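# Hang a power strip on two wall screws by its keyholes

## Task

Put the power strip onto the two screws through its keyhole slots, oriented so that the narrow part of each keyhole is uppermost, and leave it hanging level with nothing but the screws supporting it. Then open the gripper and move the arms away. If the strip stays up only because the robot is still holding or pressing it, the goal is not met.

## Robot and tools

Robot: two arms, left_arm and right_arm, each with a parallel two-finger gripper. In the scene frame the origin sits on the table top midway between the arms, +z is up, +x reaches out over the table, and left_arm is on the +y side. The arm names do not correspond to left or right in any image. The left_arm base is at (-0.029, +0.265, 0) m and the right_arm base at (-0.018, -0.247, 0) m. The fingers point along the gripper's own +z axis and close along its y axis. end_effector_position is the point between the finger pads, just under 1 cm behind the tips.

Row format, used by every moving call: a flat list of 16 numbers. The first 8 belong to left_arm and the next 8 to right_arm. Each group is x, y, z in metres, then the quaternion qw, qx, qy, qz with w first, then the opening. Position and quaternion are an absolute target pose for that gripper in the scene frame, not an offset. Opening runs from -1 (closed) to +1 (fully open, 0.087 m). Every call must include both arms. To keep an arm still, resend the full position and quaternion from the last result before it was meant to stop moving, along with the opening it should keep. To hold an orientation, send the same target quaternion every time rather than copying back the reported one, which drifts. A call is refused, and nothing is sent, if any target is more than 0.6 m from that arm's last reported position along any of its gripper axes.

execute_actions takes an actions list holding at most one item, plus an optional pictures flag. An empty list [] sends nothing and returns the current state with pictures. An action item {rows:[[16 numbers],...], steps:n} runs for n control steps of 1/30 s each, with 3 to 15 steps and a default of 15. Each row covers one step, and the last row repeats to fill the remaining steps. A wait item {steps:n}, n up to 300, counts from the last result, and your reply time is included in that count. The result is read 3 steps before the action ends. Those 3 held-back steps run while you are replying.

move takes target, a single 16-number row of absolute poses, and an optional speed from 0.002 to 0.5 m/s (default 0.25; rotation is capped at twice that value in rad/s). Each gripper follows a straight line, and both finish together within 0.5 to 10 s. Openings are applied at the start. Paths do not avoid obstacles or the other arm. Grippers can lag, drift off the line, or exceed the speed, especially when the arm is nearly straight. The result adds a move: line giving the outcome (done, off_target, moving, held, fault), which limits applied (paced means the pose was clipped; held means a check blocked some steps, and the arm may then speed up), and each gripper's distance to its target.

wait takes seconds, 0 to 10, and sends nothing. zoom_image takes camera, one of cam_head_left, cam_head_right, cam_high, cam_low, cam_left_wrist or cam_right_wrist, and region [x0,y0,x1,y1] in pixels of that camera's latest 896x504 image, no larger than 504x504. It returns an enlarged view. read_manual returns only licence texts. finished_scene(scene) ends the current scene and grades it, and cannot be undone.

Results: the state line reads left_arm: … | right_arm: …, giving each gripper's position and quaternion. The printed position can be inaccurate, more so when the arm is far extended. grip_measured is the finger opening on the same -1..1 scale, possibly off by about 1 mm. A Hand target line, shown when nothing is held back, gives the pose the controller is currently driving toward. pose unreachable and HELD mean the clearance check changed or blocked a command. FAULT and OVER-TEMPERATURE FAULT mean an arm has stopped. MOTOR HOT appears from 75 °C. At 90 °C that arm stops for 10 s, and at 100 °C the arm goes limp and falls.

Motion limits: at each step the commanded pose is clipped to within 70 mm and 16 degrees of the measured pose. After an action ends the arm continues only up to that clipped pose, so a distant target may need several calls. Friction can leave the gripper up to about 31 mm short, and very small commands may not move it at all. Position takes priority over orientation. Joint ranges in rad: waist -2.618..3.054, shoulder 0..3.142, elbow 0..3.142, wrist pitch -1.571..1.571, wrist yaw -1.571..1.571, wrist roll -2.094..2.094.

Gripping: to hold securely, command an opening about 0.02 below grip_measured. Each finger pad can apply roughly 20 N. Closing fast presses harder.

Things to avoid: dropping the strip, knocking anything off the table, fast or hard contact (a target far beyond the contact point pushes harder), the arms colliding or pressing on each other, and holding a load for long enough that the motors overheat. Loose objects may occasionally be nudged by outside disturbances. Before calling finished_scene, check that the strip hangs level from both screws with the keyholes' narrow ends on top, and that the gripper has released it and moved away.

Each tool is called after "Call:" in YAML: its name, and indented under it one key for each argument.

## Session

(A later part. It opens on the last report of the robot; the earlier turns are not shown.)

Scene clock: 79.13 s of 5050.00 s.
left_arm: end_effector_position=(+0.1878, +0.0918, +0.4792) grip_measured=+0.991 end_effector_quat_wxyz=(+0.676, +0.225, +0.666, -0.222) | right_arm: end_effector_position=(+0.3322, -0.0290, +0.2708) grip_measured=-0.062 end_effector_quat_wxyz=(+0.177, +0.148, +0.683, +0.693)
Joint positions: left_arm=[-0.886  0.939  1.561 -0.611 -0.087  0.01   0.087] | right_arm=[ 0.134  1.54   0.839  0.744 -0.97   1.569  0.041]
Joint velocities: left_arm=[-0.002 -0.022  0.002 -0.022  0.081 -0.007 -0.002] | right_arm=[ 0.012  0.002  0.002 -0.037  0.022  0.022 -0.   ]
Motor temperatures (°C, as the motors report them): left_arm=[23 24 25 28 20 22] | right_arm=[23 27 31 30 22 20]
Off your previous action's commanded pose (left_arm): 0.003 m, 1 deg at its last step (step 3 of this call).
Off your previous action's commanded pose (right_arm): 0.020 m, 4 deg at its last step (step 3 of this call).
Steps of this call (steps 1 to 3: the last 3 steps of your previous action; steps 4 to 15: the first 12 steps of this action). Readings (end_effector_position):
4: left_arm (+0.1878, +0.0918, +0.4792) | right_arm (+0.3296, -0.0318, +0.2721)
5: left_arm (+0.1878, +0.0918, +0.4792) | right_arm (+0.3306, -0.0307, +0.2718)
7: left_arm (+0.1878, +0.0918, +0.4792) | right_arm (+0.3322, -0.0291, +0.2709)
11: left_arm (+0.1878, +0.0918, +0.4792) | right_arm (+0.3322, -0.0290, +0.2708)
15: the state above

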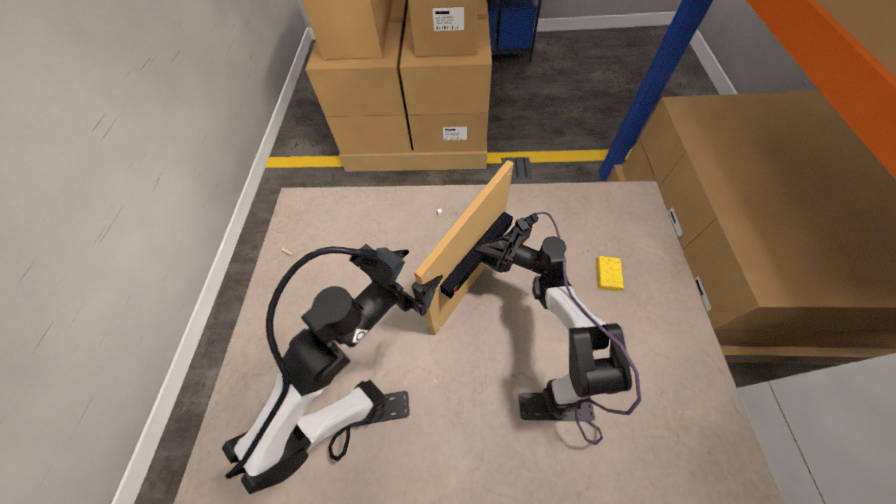

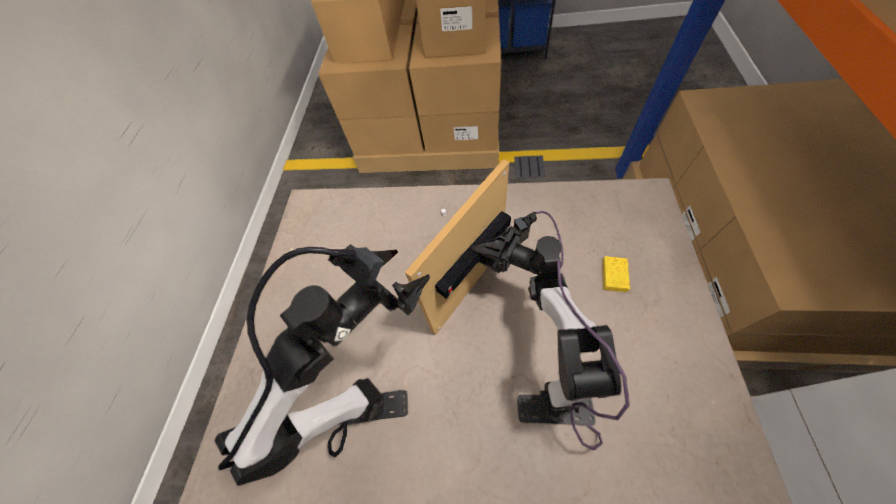

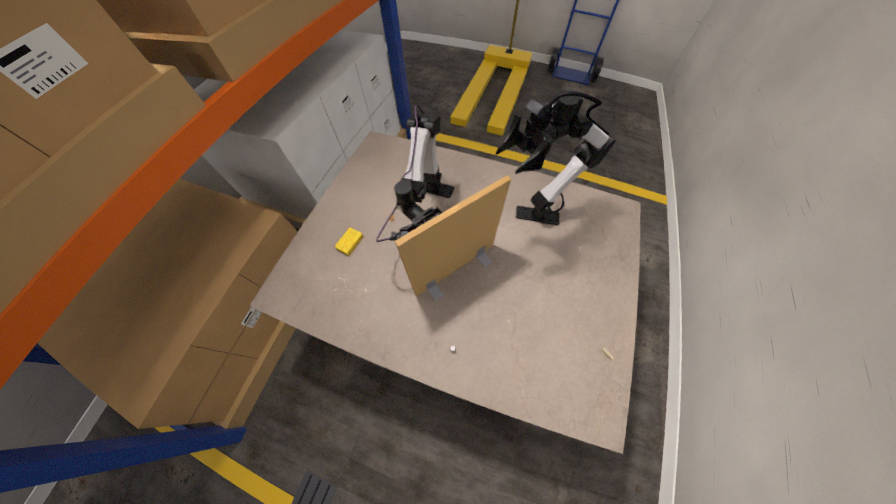

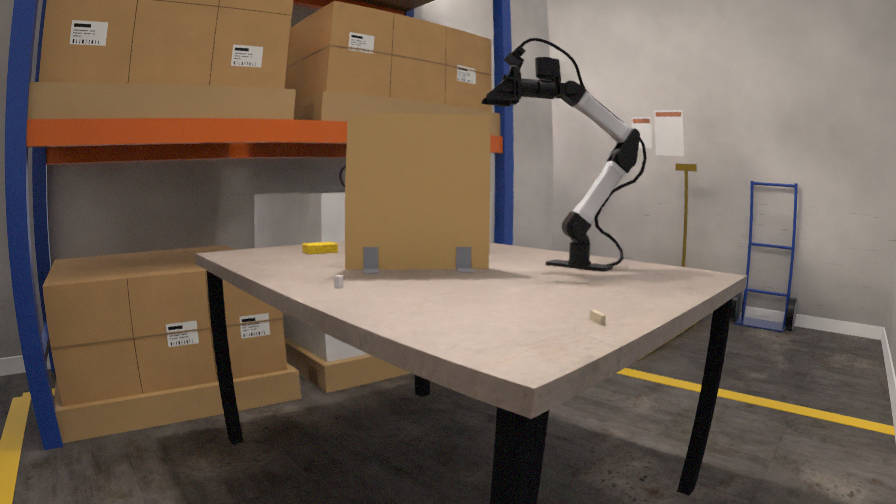

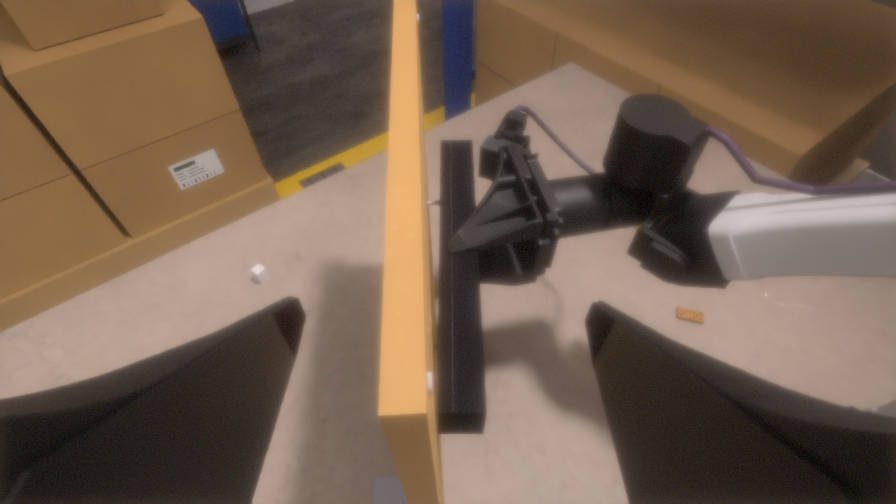

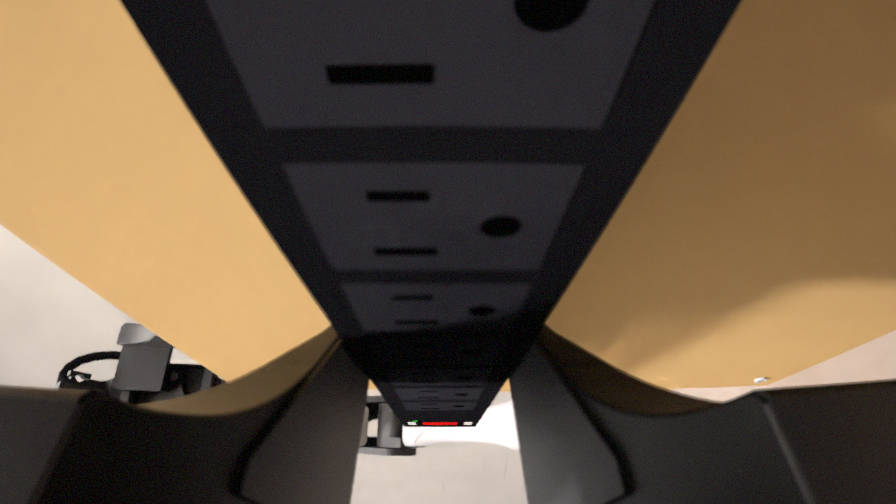

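Call:
execute_actions:
  actions:
    - {"rows":[[0.19,0.09,0.48,0.671,0.224,0.671,-0.224,1,0.318,-0.031,0.290,0.205,0.135,0.668,0.70,-0.3]],"steps":15}

Call:
execute_actions:
  actions:
    - {"rows":[[0.19,0.09,0.48,0.671,0.224,0.671,-0.224,1,0.329,-0.017,0.290,0.195,0.13,0.668,0.704,-0.3]],"steps":15}
  pictures: true

Scene clock: 79.63 s of 5050.00 s.
left_arm: end_effector_position=(+0.1878, +0.0918, +0.4792) grip_measured=+0.991 end_effector_quat_wxyz=(+0.676, +0.225, +0.666, -0.222) | right_arm: end_effector_position=(+0.3287, -0.0324, +0.2708) grip_measured=-0.062 end_effector_quat_wxyz=(+0.188, +0.166, +0.680, +0.689)
Joint positions: left_arm=[-0.886  0.939  1.561 -0.611 -0.087  0.01   0.087] | right_arm=[ 0.134  1.495  0.8    0.728 -0.927  1.571  0.041]
Joint velocities: left_arm=[-0.002 -0.007  0.002  0.051  0.007 -0.037  0.001] | right_arm=[ 0.027 -0.007 -0.007 -0.051 -0.037 -0.139 -0.   ]
Motor temperatures (°C, as the motors report them): left_arm=[23 24 25 28 20 22] | right_arm=[23 27 31 30 22 20]
Off your previous action's commanded pose (left_arm): 0.003 m, 1 deg at its last step (step 3 of this call).
Off your previous action's commanded pose (right_arm): 0.023 m, 5 deg at its last step (step 3 of this call).
Steps of this call (steps 1 to 3: the last 3 steps of your previous action; steps 4 to 15: the first 12 steps of this action). Readings (end_effector_position):
4: left_arm (+0.1878, +0.0918, +0.4792) | right_arm (+0.3317, -0.0295, +0.2711)
5: left_arm (+0.1878, +0.0918, +0.4792) | right_arm (+0.3305, -0.0304, +0.2708)
7: left_arm (+0.1878, +0.0918, +0.4792) | right_arm (+0.3291, -0.0319, +0.2710)
11: left_arm (+0.1878, +0.0918, +0.4792) | right_arm (+0.3288, -0.0324, +0.2709)
15: the state above

Scene clock: 80.13 s of 5050.00 s.
left_arm: end_effector_position=(+0.1878, +0.0918, +0.4792) grip_measured=+0.991 end_effector_quat_wxyz=(+0.676, +0.225, +0.666, -0.222) | right_arm: end_effector_position=(+0.3320, -0.0287, +0.2686) grip_measured=-0.062 end_effector_quat_wxyz=(+0.180, +0.175, +0.680, +0.689)
Joint positions: left_arm=[-0.886  0.939  1.561 -0.611 -0.087  0.01   0.087] | right_arm=[ 0.145  1.513  0.809  0.728 -0.916  1.586  0.041]
Joint velocities: left_arm=[-0.022 -0.012 -0.002  0.037 -0.007  0.051  0.   ] | right_arm=[-0.007  0.002  0.002 -0.037  0.007 -0.081 -0.   ]
Motor temperatures (°C, as the motors report them): left_arm=[23 24 25 28 20 22] | right_arm=[23 27 31 30 22 20]
Off your previous action's commanded pose (left_arm): 0.003 m, 1 deg at its last step (step 3 of this call).
Off your previous action's commanded pose (right_arm): 0.022 m, 5 deg at its last step (step 3 of this call).
Steps of this call (steps 1 to 3: the last 3 steps of your previous action; steps 4 to 15: the first 12 steps of this action). Readings (end_effector_position):
4: left_arm (+0.1878, +0.0918, +0.4792) | right_arm (+0.3289, -0.0317, +0.2702)
5: left_arm (+0.1878, +0.0918, +0.4792) | right_arm (+0.3299, -0.0307, +0.2697)
7: left_arm (+0.1878, +0.0918, +0.4792) | right_arm (+0.3316, -0.0288, +0.2688)
11: left_arm (+0.1878, +0.0918, +0.4792) | right_arm (+0.3320, -0.0287, +0.2686)
15: the state above

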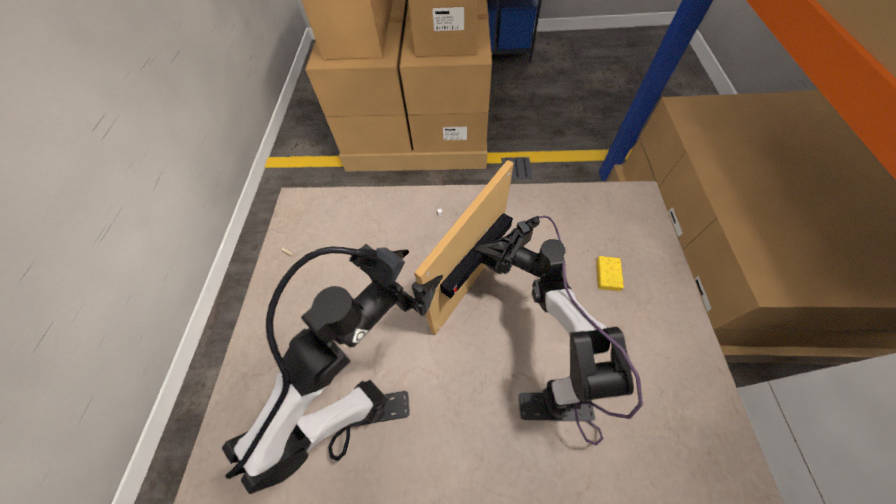

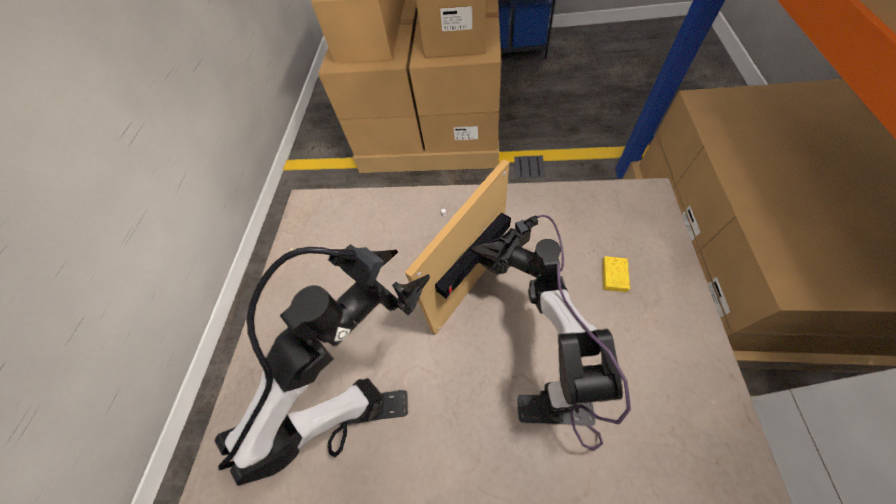

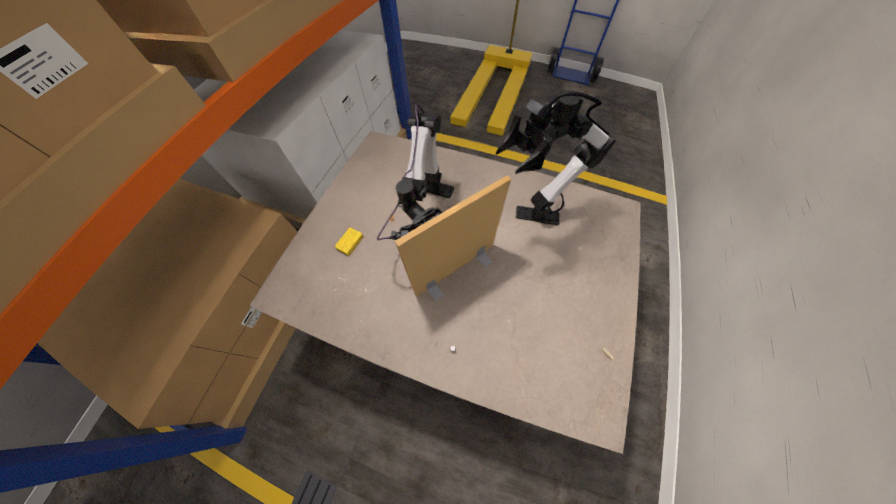

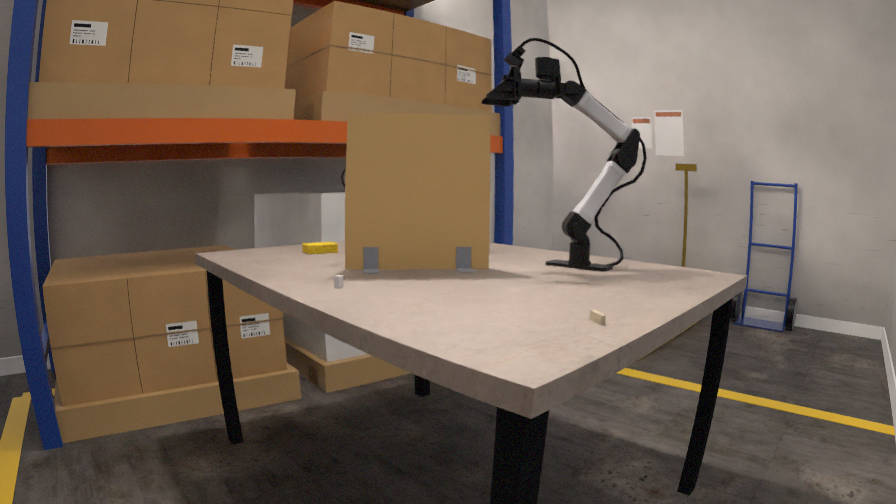

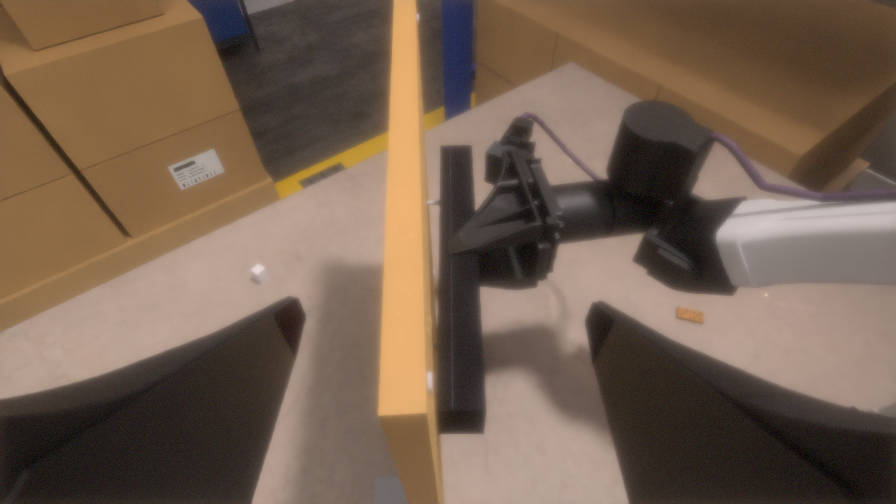

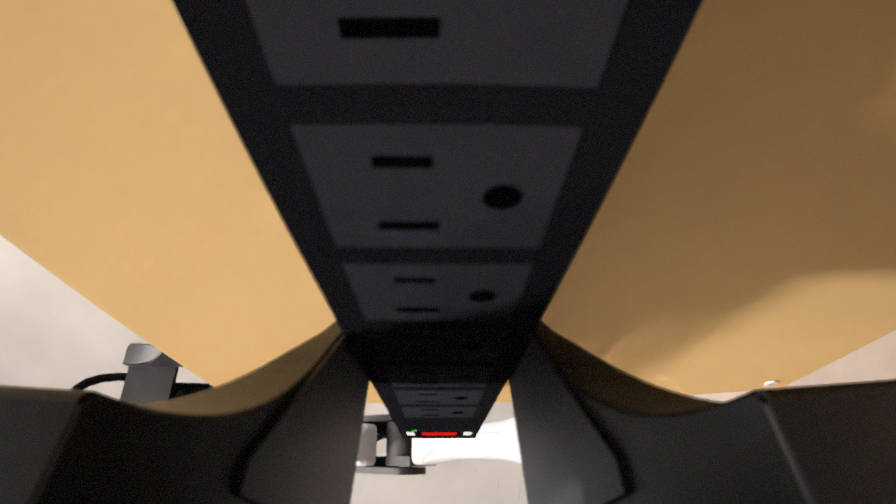

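Call:
execute_actions:
  actions:
    - {"rows":[[0.19,0.09,0.48,0.671,0.224,0.671,-0.224,1,0.326,-0.038,0.304,0.25,0.10,0.665,0.70,-0.3]],"steps":15}

Call:
execute_actions:
  actions:
    - {"rows":[[0.19,0.09,0.48,0.671,0.224,0.671,-0.224,1,0.338,-0.02,0.304,0.24,0.09,0.667,0.703,-0.3]],"steps":15}
  pictures: true

Scene clock: 82.27 s of 5050.00 s.
left_arm: end_effector_position=(+0.1878, +0.0918, +0.4792) grip_measured=+0.991 end_effector_quat_wxyz=(+0.676, +0.225, +0.666, -0.222) | right_arm: end_effector_position=(+0.3287, -0.0331, +0.2733) grip_measured=-0.062 end_effector_quat_wxyz=(+0.202, +0.149, +0.682, +0.687)
Joint positions: left_arm=[-0.886  0.939  1.561 -0.611 -0.087  0.01   0.087] | right_arm=[ 0.131  1.493  0.809  0.728 -0.935  1.535  0.041]
Joint velocities: left_arm=[-0.002  0.002  0.007  0.022  0.022  0.051 -0.001] | right_arm=[-0.012 -0.002 -0.002 -0.037  0.007 -0.066 -0.001]
Motor temperatures (°C, as the motors report them): left_arm=[23 24 25 28 20 22] | right_arm=[23 27 31 30 22 20]
Off your previous action's commanded pose (left_arm): 0.003 m, 1 deg at its last step (step 3 of this call).
Off your previous action's commanded pose (right_arm): 0.025 m, 6 deg at its last step (step 3 of this call).
Steps of this call (steps 1 to 3: the last 3 steps of your previous action; steps 4 to 52: nothing new was sent; steps 53 to 64: the first 12 steps of this action). Readings (end_effector_position):
53: left_arm (+0.1878, +0.0918, +0.4792) | right_arm (+0.3323, -0.0297, +0.2691)
54: left_arm (+0.1878, +0.0918, +0.4792) | right_arm (+0.3315, -0.0305, +0.2701)
56: left_arm (+0.1878, +0.0918, +0.4792) | right_arm (+0.3300, -0.0321, +0.2721)
60: left_arm (+0.1878, +0.0918, +0.4792) | right_arm (+0.3288, -0.0332, +0.2733)
64: the state above

Scene clock: 82.77 s of 5050.00 s.
left_arm: end_effector_position=(+0.1878, +0.0918, +0.4792) grip_measured=+0.991 end_effector_quat_wxyz=(+0.676, +0.225, +0.666, -0.222) | right_arm: end_effector_position=(+0.3318, -0.0280, +0.2751) grip_measured=-0.062 end_effector_quat_wxyz=(+0.197, +0.134, +0.684, +0.689)
Joint positions: left_arm=[-0.886  0.939  1.561 -0.611 -0.087  0.01   0.087] | right_arm=[ 0.14   1.523  0.845  0.725 -0.955  1.523  0.041]
Joint velocities: left_arm=[ 0.002 -0.007 -0.002 -0.007  0.022  0.007 -0.   ] | right_arm=[ 0.007 -0.012 -0.012 -0.007  0.007 -0.007 -0.   ]
Motor temperatures (°C, as the motors report them): left_arm=[23 24 25 28 20 22] | right_arm=[23 27 31 30 22 20]
Off your previous action's commanded pose (left_arm): 0.003 m, 1 deg at its last step (step 3 of this call).
Off your previous action's commanded pose (right_arm): 0.031 m, 8 deg at its last step (step 3 of this call).
Steps of this call (steps 1 to 3: the last 3 steps of your previous action; steps 4 to 15: the first 12 steps of this action). Readings (end_effector_position):
4: left_arm (+0.1878, +0.0918, +0.4792) | right_arm (+0.3294, -0.0322, +0.2741)
5: left_arm (+0.1878, +0.0918, +0.4792) | right_arm (+0.3310, -0.0303, +0.2747)
7: left_arm (+0.1878, +0.0918, +0.4792) | right_arm (+0.3318, -0.0280, +0.2751)
11: left_arm (+0.1878, +0.0918, +0.4792) | right_arm (+0.3318, -0.0280, +0.2752)
15: the state above

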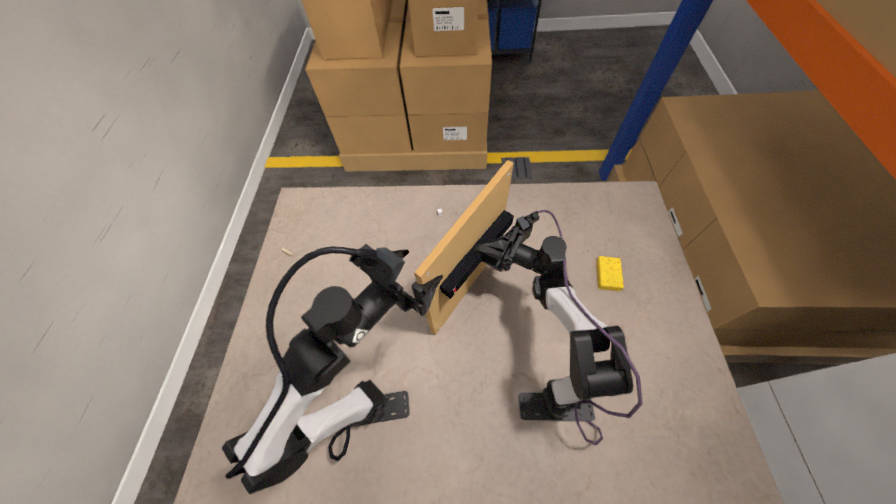

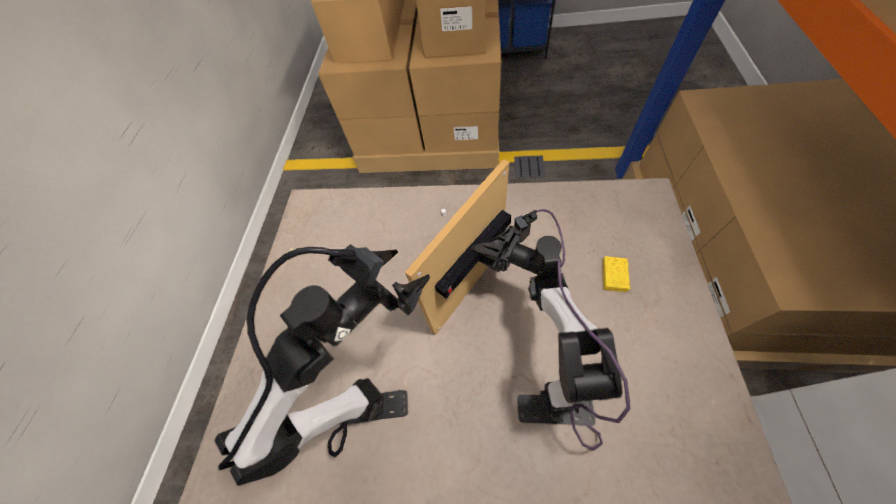

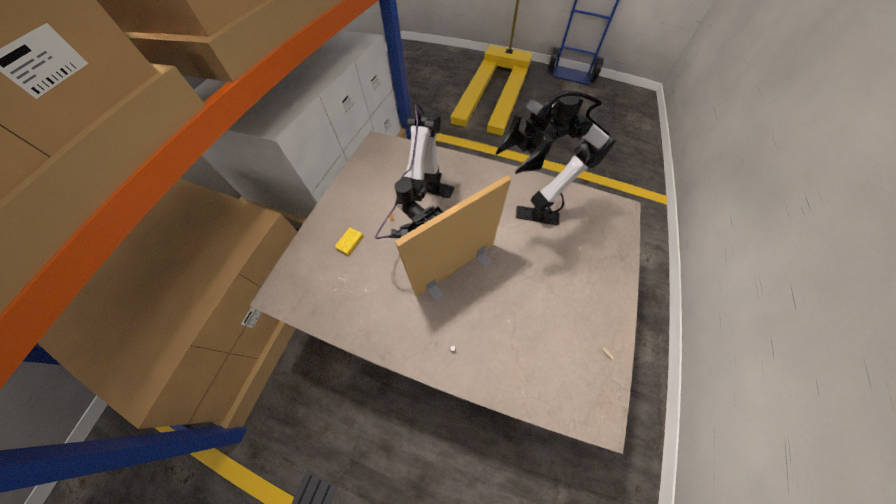

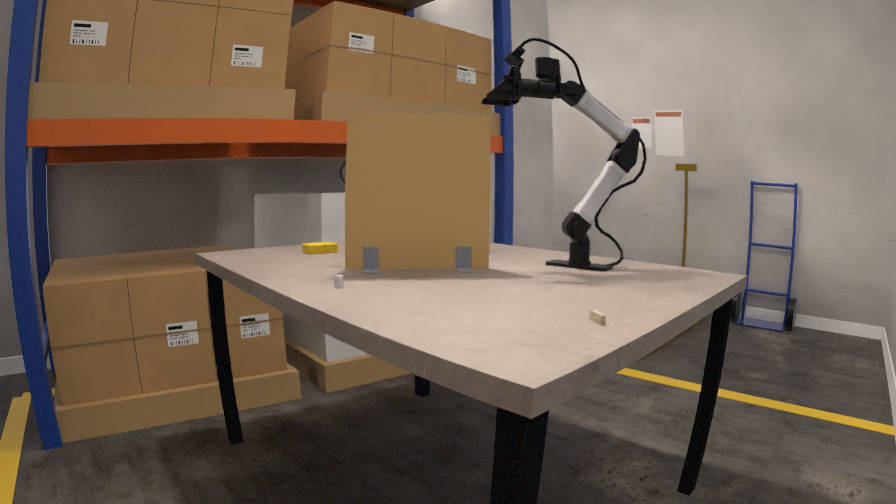

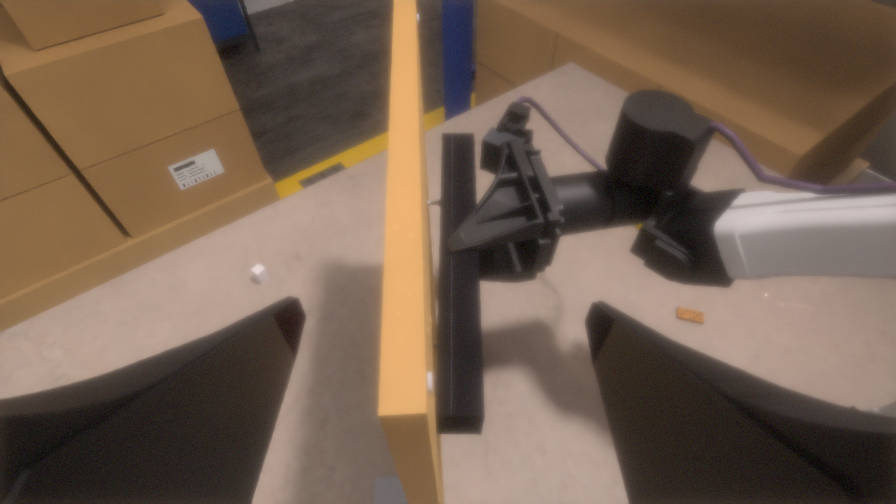

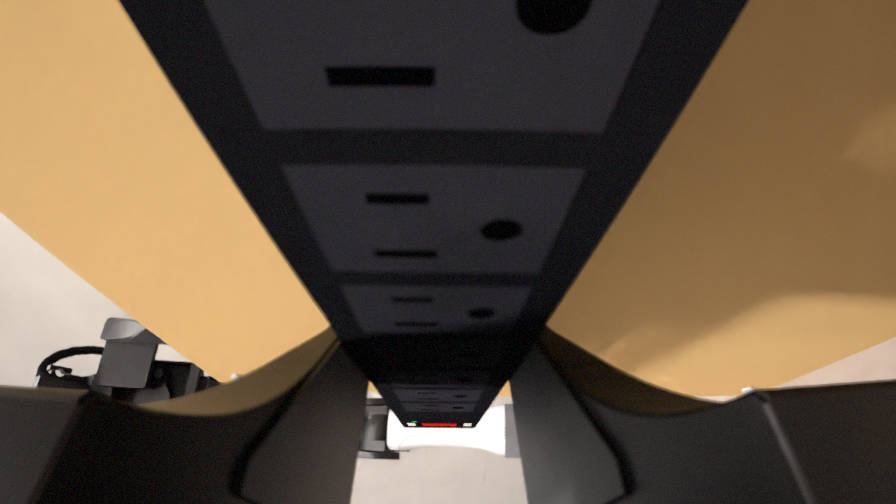

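Call:
execute_actions:
  actions:
    - {"rows":[[0.19,0.09,0.48,0.671,0.224,0.671,-0.224,1,0.340,-0.046,0.291,0.205,0.135,0.668,0.70,-0.3]],"steps":15}

Call:
execute_actions:
  actions:
    - {"rows":[[0.19,0.09,0.48,0.671,0.224,0.671,-0.224,1,0.350,-0.030,0.291,0.20,0.13,0.668,0.704,-0.3]],"steps":15}
  pictures: true

Scene clock: 83.30 s of 5050.00 s.
left_arm: end_effector_position=(+0.1878, +0.0918, +0.4792) grip_measured=+0.991 end_effector_quat_wxyz=(+0.676, +0.225, +0.666, -0.222) | right_arm: end_effector_position=(+0.3281, -0.0354, +0.2721) grip_measured=-0.062 end_effector_quat_wxyz=(+0.167, +0.138, +0.687, +0.693)
Joint positions: left_arm=[-0.886  0.939  1.561 -0.611 -0.087  0.01   0.087] | right_arm=[ 0.11   1.534  0.846  0.722 -1.022  1.561  0.041]
Joint velocities: left_arm=[ 0.002  0.007 -0.012 -0.125  0.037 -0.037 -0.   ] | right_arm=[ 0.012 -0.002 -0.002 -0.037  0.007  0.066  0.001]
Motor temperatures (°C, as the motors report them): left_arm=[23 24 25 28 20 22] | right_arm=[23 27 31 30 22 20]
Off your previous action's commanded pose (left_arm): 0.003 m, 1 deg at its last step (step 3 of this call).
Off your previous action's commanded pose (right_arm): 0.031 m, 7 deg at its last step (step 3 of this call).
Steps of this call (steps 1 to 3: the last 3 steps of your previous action; step 4: nothing new was sent; steps 5 to 16: the first 12 steps of this action). Readings (end_effector_position):
5: left_arm (+0.1878, +0.0918, +0.4792) | right_arm (+0.3322, -0.0302, +0.2748)
6: left_arm (+0.1878, +0.0918, +0.4792) | right_arm (+0.3313, -0.0322, +0.2745)
8: left_arm (+0.1878, +0.0918, +0.4792) | right_arm (+0.3293, -0.0341, +0.2733)
12: left_arm (+0.1878, +0.0918, +0.4792) | right_arm (+0.3283, -0.0353, +0.2722)
16: the state above

Scene clock: 83.80 s of 5050.00 s.
left_arm: end_effector_position=(+0.1878, +0.0918, +0.4792) grip_measured=+0.991 end_effector_quat_wxyz=(+0.676, +0.225, +0.666, -0.222) | right_arm: end_effector_position=(+0.3330, -0.0301, +0.2680) grip_measured=-0.062 end_effector_quat_wxyz=(+0.148, +0.145, +0.688, +0.696)
Joint positions: left_arm=[-0.886  0.939  1.561 -0.611 -0.087  0.01   0.087] | right_arm=[ 0.122  1.574  0.868  0.729 -1.028  1.588  0.041]
Joint velocities: left_arm=[-0.002 -0.012 -0.002  0.007 -0.007  0.037  0.   ] | right_arm=[-0.002 -0.007 -0.002  0.022 -0.051 -0.037 -0.001]
Motor temperatures (°C, as the motors report them): left_arm=[23 24 25 28 20 22] | right_arm=[23 27 31 30 22 20]
Off your previous action's commanded pose (left_arm): 0.003 m, 1 deg at its last step (step 3 of this call).
Off your previous action's commanded pose (right_arm): 0.025 m, 5 deg at its last step (step 3 of this call).
Steps of this call (steps 1 to 3: the last 3 steps of your previous action; steps 4 to 15: the first 12 steps of this action). Readings (end_effector_position):
4: left_arm (+0.1878, +0.0918, +0.4792) | right_arm (+0.3287, -0.0347, +0.2712)
5: left_arm (+0.1878, +0.0918, +0.4792) | right_arm (+0.3303, -0.0332, +0.2704)
7: left_arm (+0.1878, +0.0918, +0.4792) | right_arm (+0.3330, -0.0304, +0.2684)
11: left_arm (+0.1878, +0.0918, +0.4792) | right_arm (+0.3330, -0.0301, +0.2680)
15: the state above

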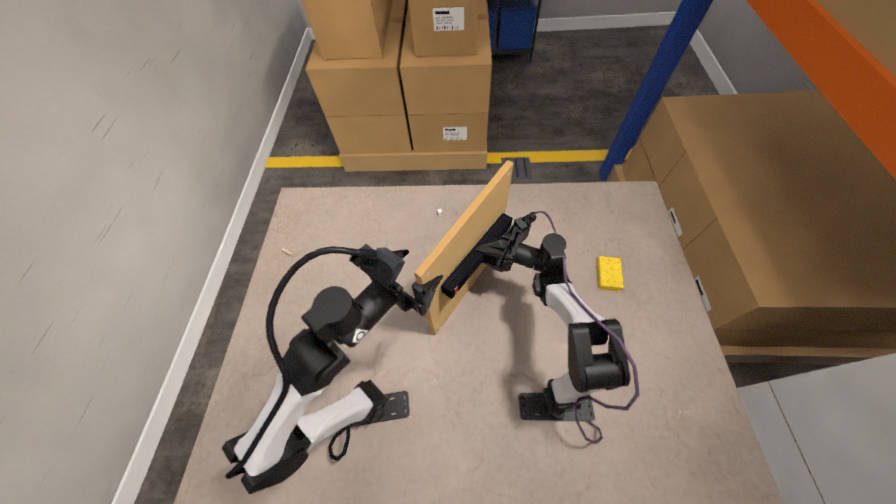

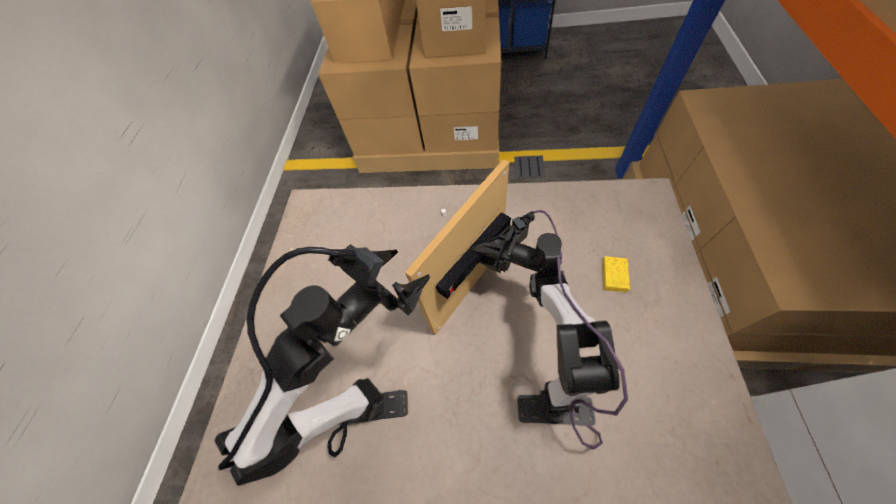

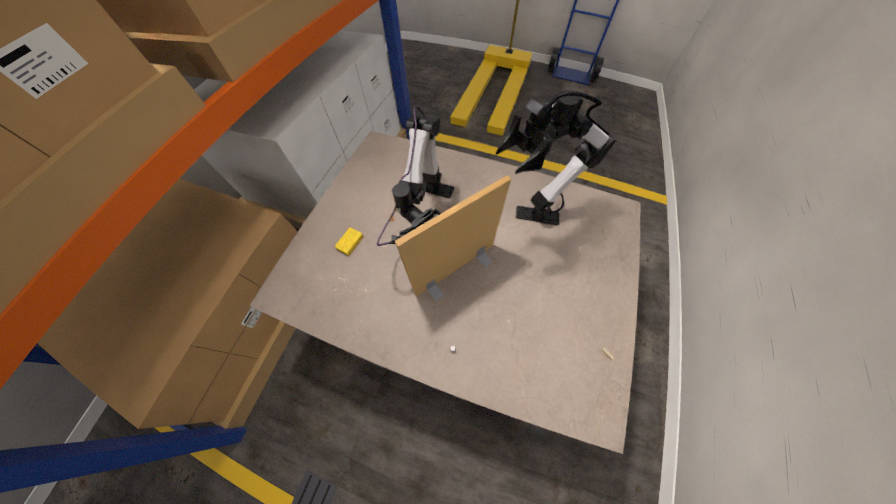

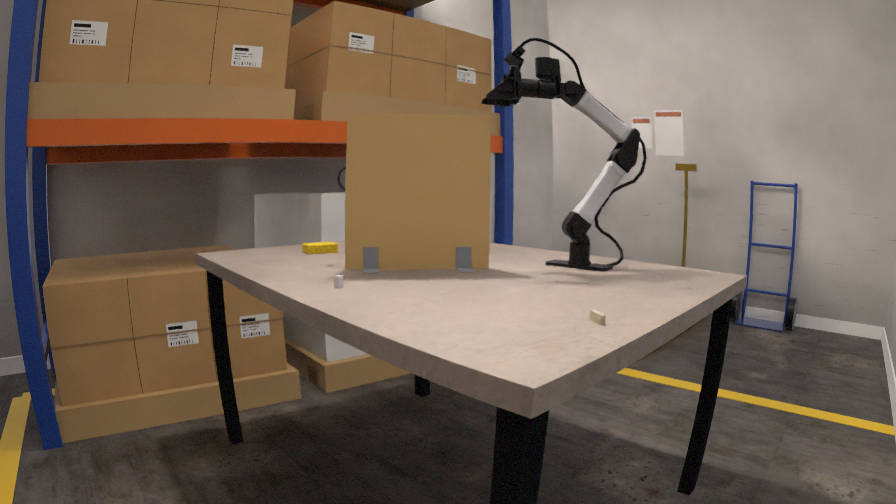

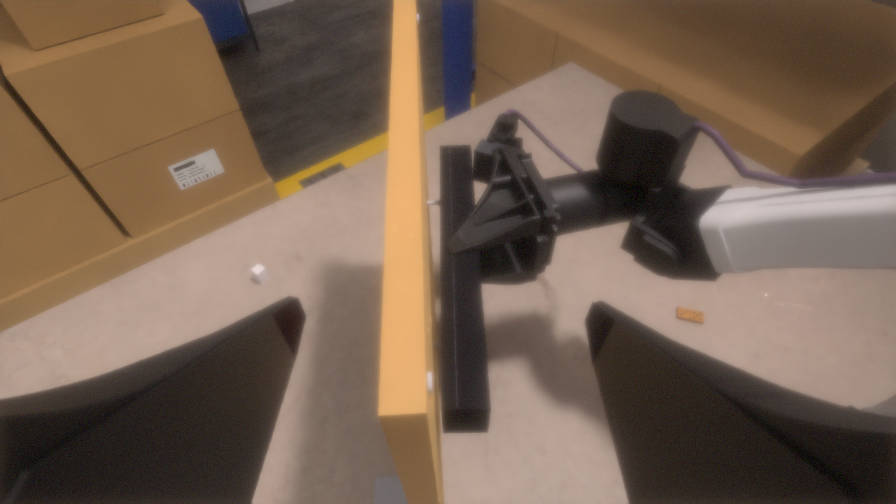

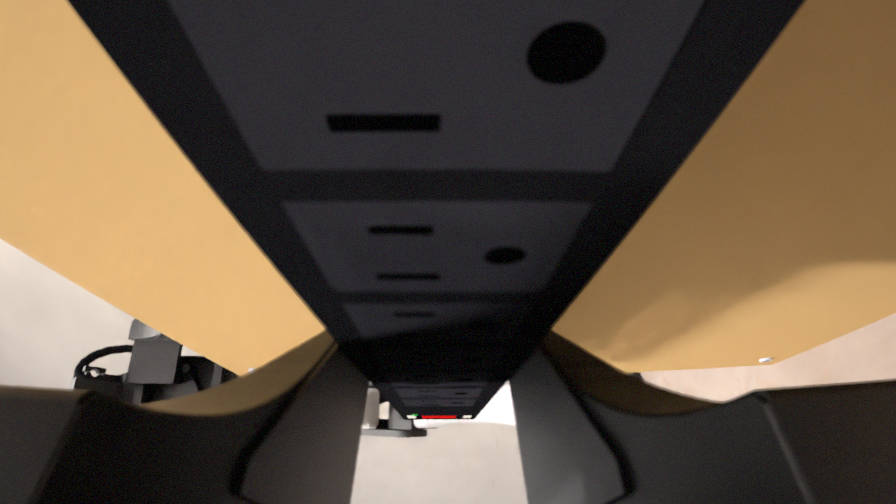

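Call:
execute_actions:
  actions:
    - {"rows":[[0.19,0.09,0.48,0.671,0.224,0.671,-0.224,1,0.326,-0.038,0.297,0.225,0.11,0.666,0.70,-0.3]],"steps":15}

Call:
execute_actions:
  actions:
    - {"rows":[[0.19,0.09,0.48,0.671,0.224,0.671,-0.224,1,0.338,-0.021,0.297,0.22,0.105,0.667,0.703,-0.3]],"steps":15}
  pictures: true

Scene clock: 84.30 s of 5050.00 s.
left_arm: end_effector_position=(+0.1878, +0.0918, +0.4792) grip_measured=+0.991 end_effector_quat_wxyz=(+0.676, +0.225, +0.666, -0.222) | right_arm: end_effector_position=(+0.3282, -0.0341, +0.2733) grip_measured=-0.062 end_effector_quat_wxyz=(+0.186, +0.134, +0.686, +0.691)
Joint positions: left_arm=[-0.886  0.939  1.561 -0.611 -0.087  0.01   0.087] | right_arm=[ 0.118  1.519  0.835  0.728 -0.992  1.538  0.041]
Joint velocities: left_arm=[-0.002 -0.007  0.002 -0.051 -0.007 -0.022  0.001] | right_arm=[ 0.002 -0.017  0.002 -0.007 -0.037 -0.037 -0.001]
Motor temperatures (°C, as the motors report them): left_arm=[23 24 25 28 20 22] | right_arm=[23 27 31 30 22 20]
Off your previous action's commanded pose (left_arm): 0.003 m, 1 deg at its last step (step 3 of this call).
Off your previous action's commanded pose (right_arm): 0.029 m, 7 deg at its last step (step 3 of this call).
Steps of this call (steps 1 to 3: the last 3 steps of your previous action; steps 4 to 15: the first 12 steps of this action). Readings (end_effector_position):
4: left_arm (+0.1878, +0.0918, +0.4792) | right_arm (+0.3322, -0.0305, +0.2691)
5: left_arm (+0.1878, +0.0918, +0.4792) | right_arm (+0.3306, -0.0312, +0.2695)
7: left_arm (+0.1878, +0.0918, +0.4792) | right_arm (+0.3284, -0.0334, +0.2717)
11: left_arm (+0.1878, +0.0918, +0.4792) | right_arm (+0.3280, -0.0340, +0.2735)
15: the state above

Scene clock: 84.80 s of 5050.00 s.
left_arm: end_effector_position=(+0.1878, +0.0918, +0.4792) grip_measured=+0.991 end_effector_quat_wxyz=(+0.676, +0.225, +0.666, -0.222) | right_arm: end_effector_position=(+0.3324, -0.0286, +0.2725) grip_measured=-0.062 end_effector_quat_wxyz=(+0.184, +0.140, +0.685, +0.691)
Joint positions: left_arm=[-0.886  0.939  1.561 -0.611 -0.087  0.01   0.087] | right_arm=[ 0.135  1.536  0.848  0.729 -0.97   1.545  0.041]
Joint velocities: left_arm=[-0.007 -0.007 -0.007 -0.037 -0.051 -0.066 -0.001] | right_arm=[-0.007 -0.012  0.007  0.066 -0.037  0.081 -0.001]
Motor temperatures (°C, as the motors report them): left_arm=[23 24 25 28 20 22] | right_arm=[23 27 32 30 22 20]
Off your previous action's commanded pose (left_arm): 0.003 m, 1 deg at its last step (step 3 of this call).
Off your previous action's commanded pose (right_arm): 0.024 m, 6 deg at its last step (step 3 of this call).
Steps of this call (steps 1 to 3: the last 3 steps of your previous action; steps 4 to 15: the first 12 steps of this action). Readings (end_effector_position):
4: left_arm (+0.1878, +0.0918, +0.4792) | right_arm (+0.3286, -0.0331, +0.2727)
5: left_arm (+0.1878, +0.0918, +0.4792) | right_arm (+0.3299, -0.0317, +0.2727)
7: left_arm (+0.1878, +0.0918, +0.4792) | right_arm (+0.3321, -0.0292, +0.2725)
11: left_arm (+0.1878, +0.0918, +0.4792) | right_arm (+0.3324, -0.0286, +0.2725)
15: the state above

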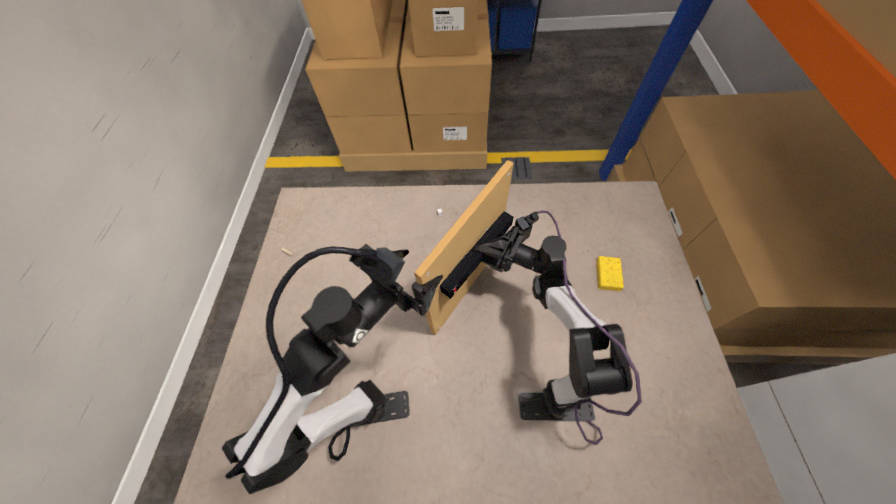

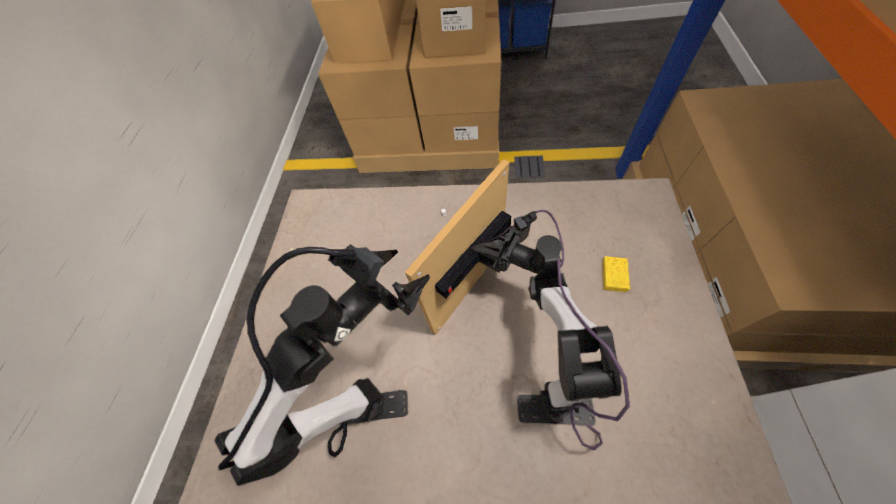

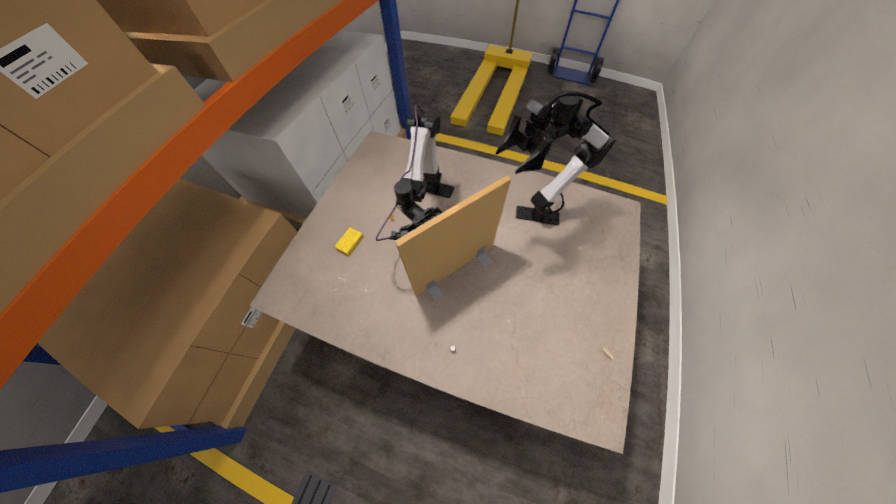

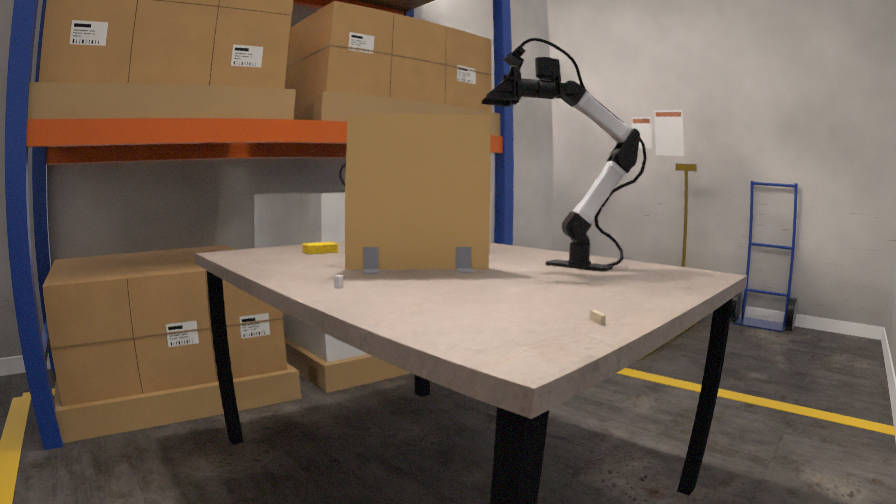

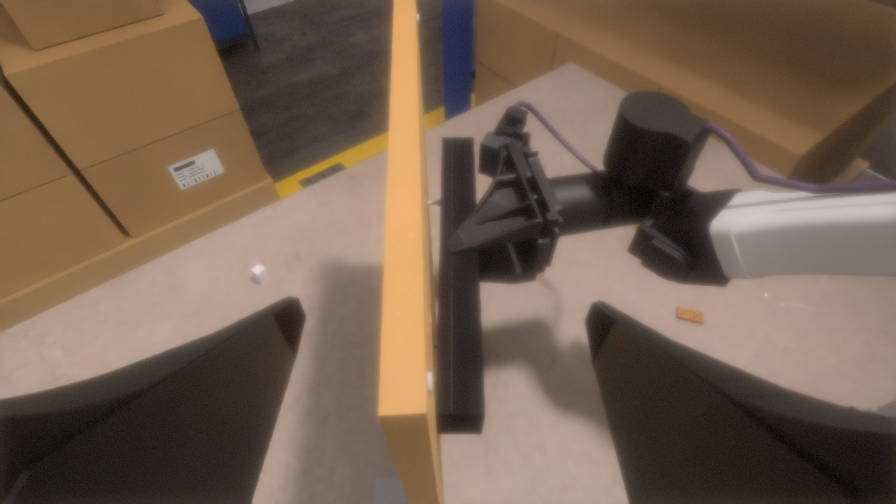

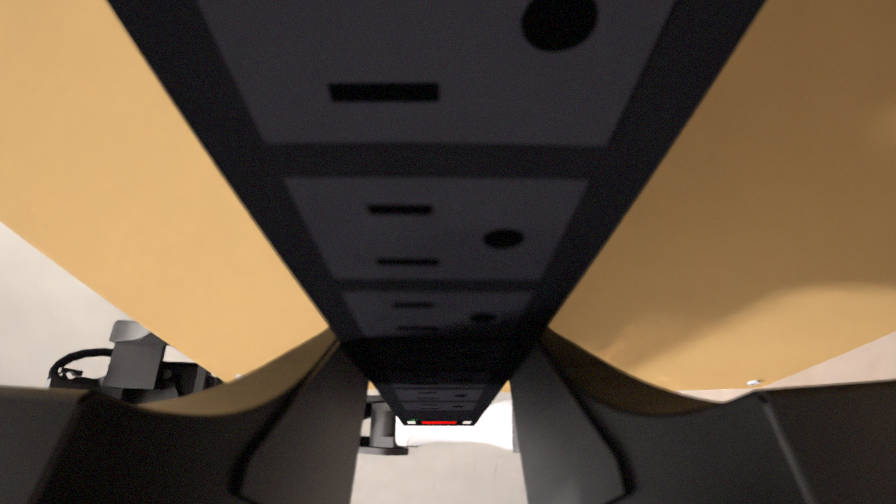

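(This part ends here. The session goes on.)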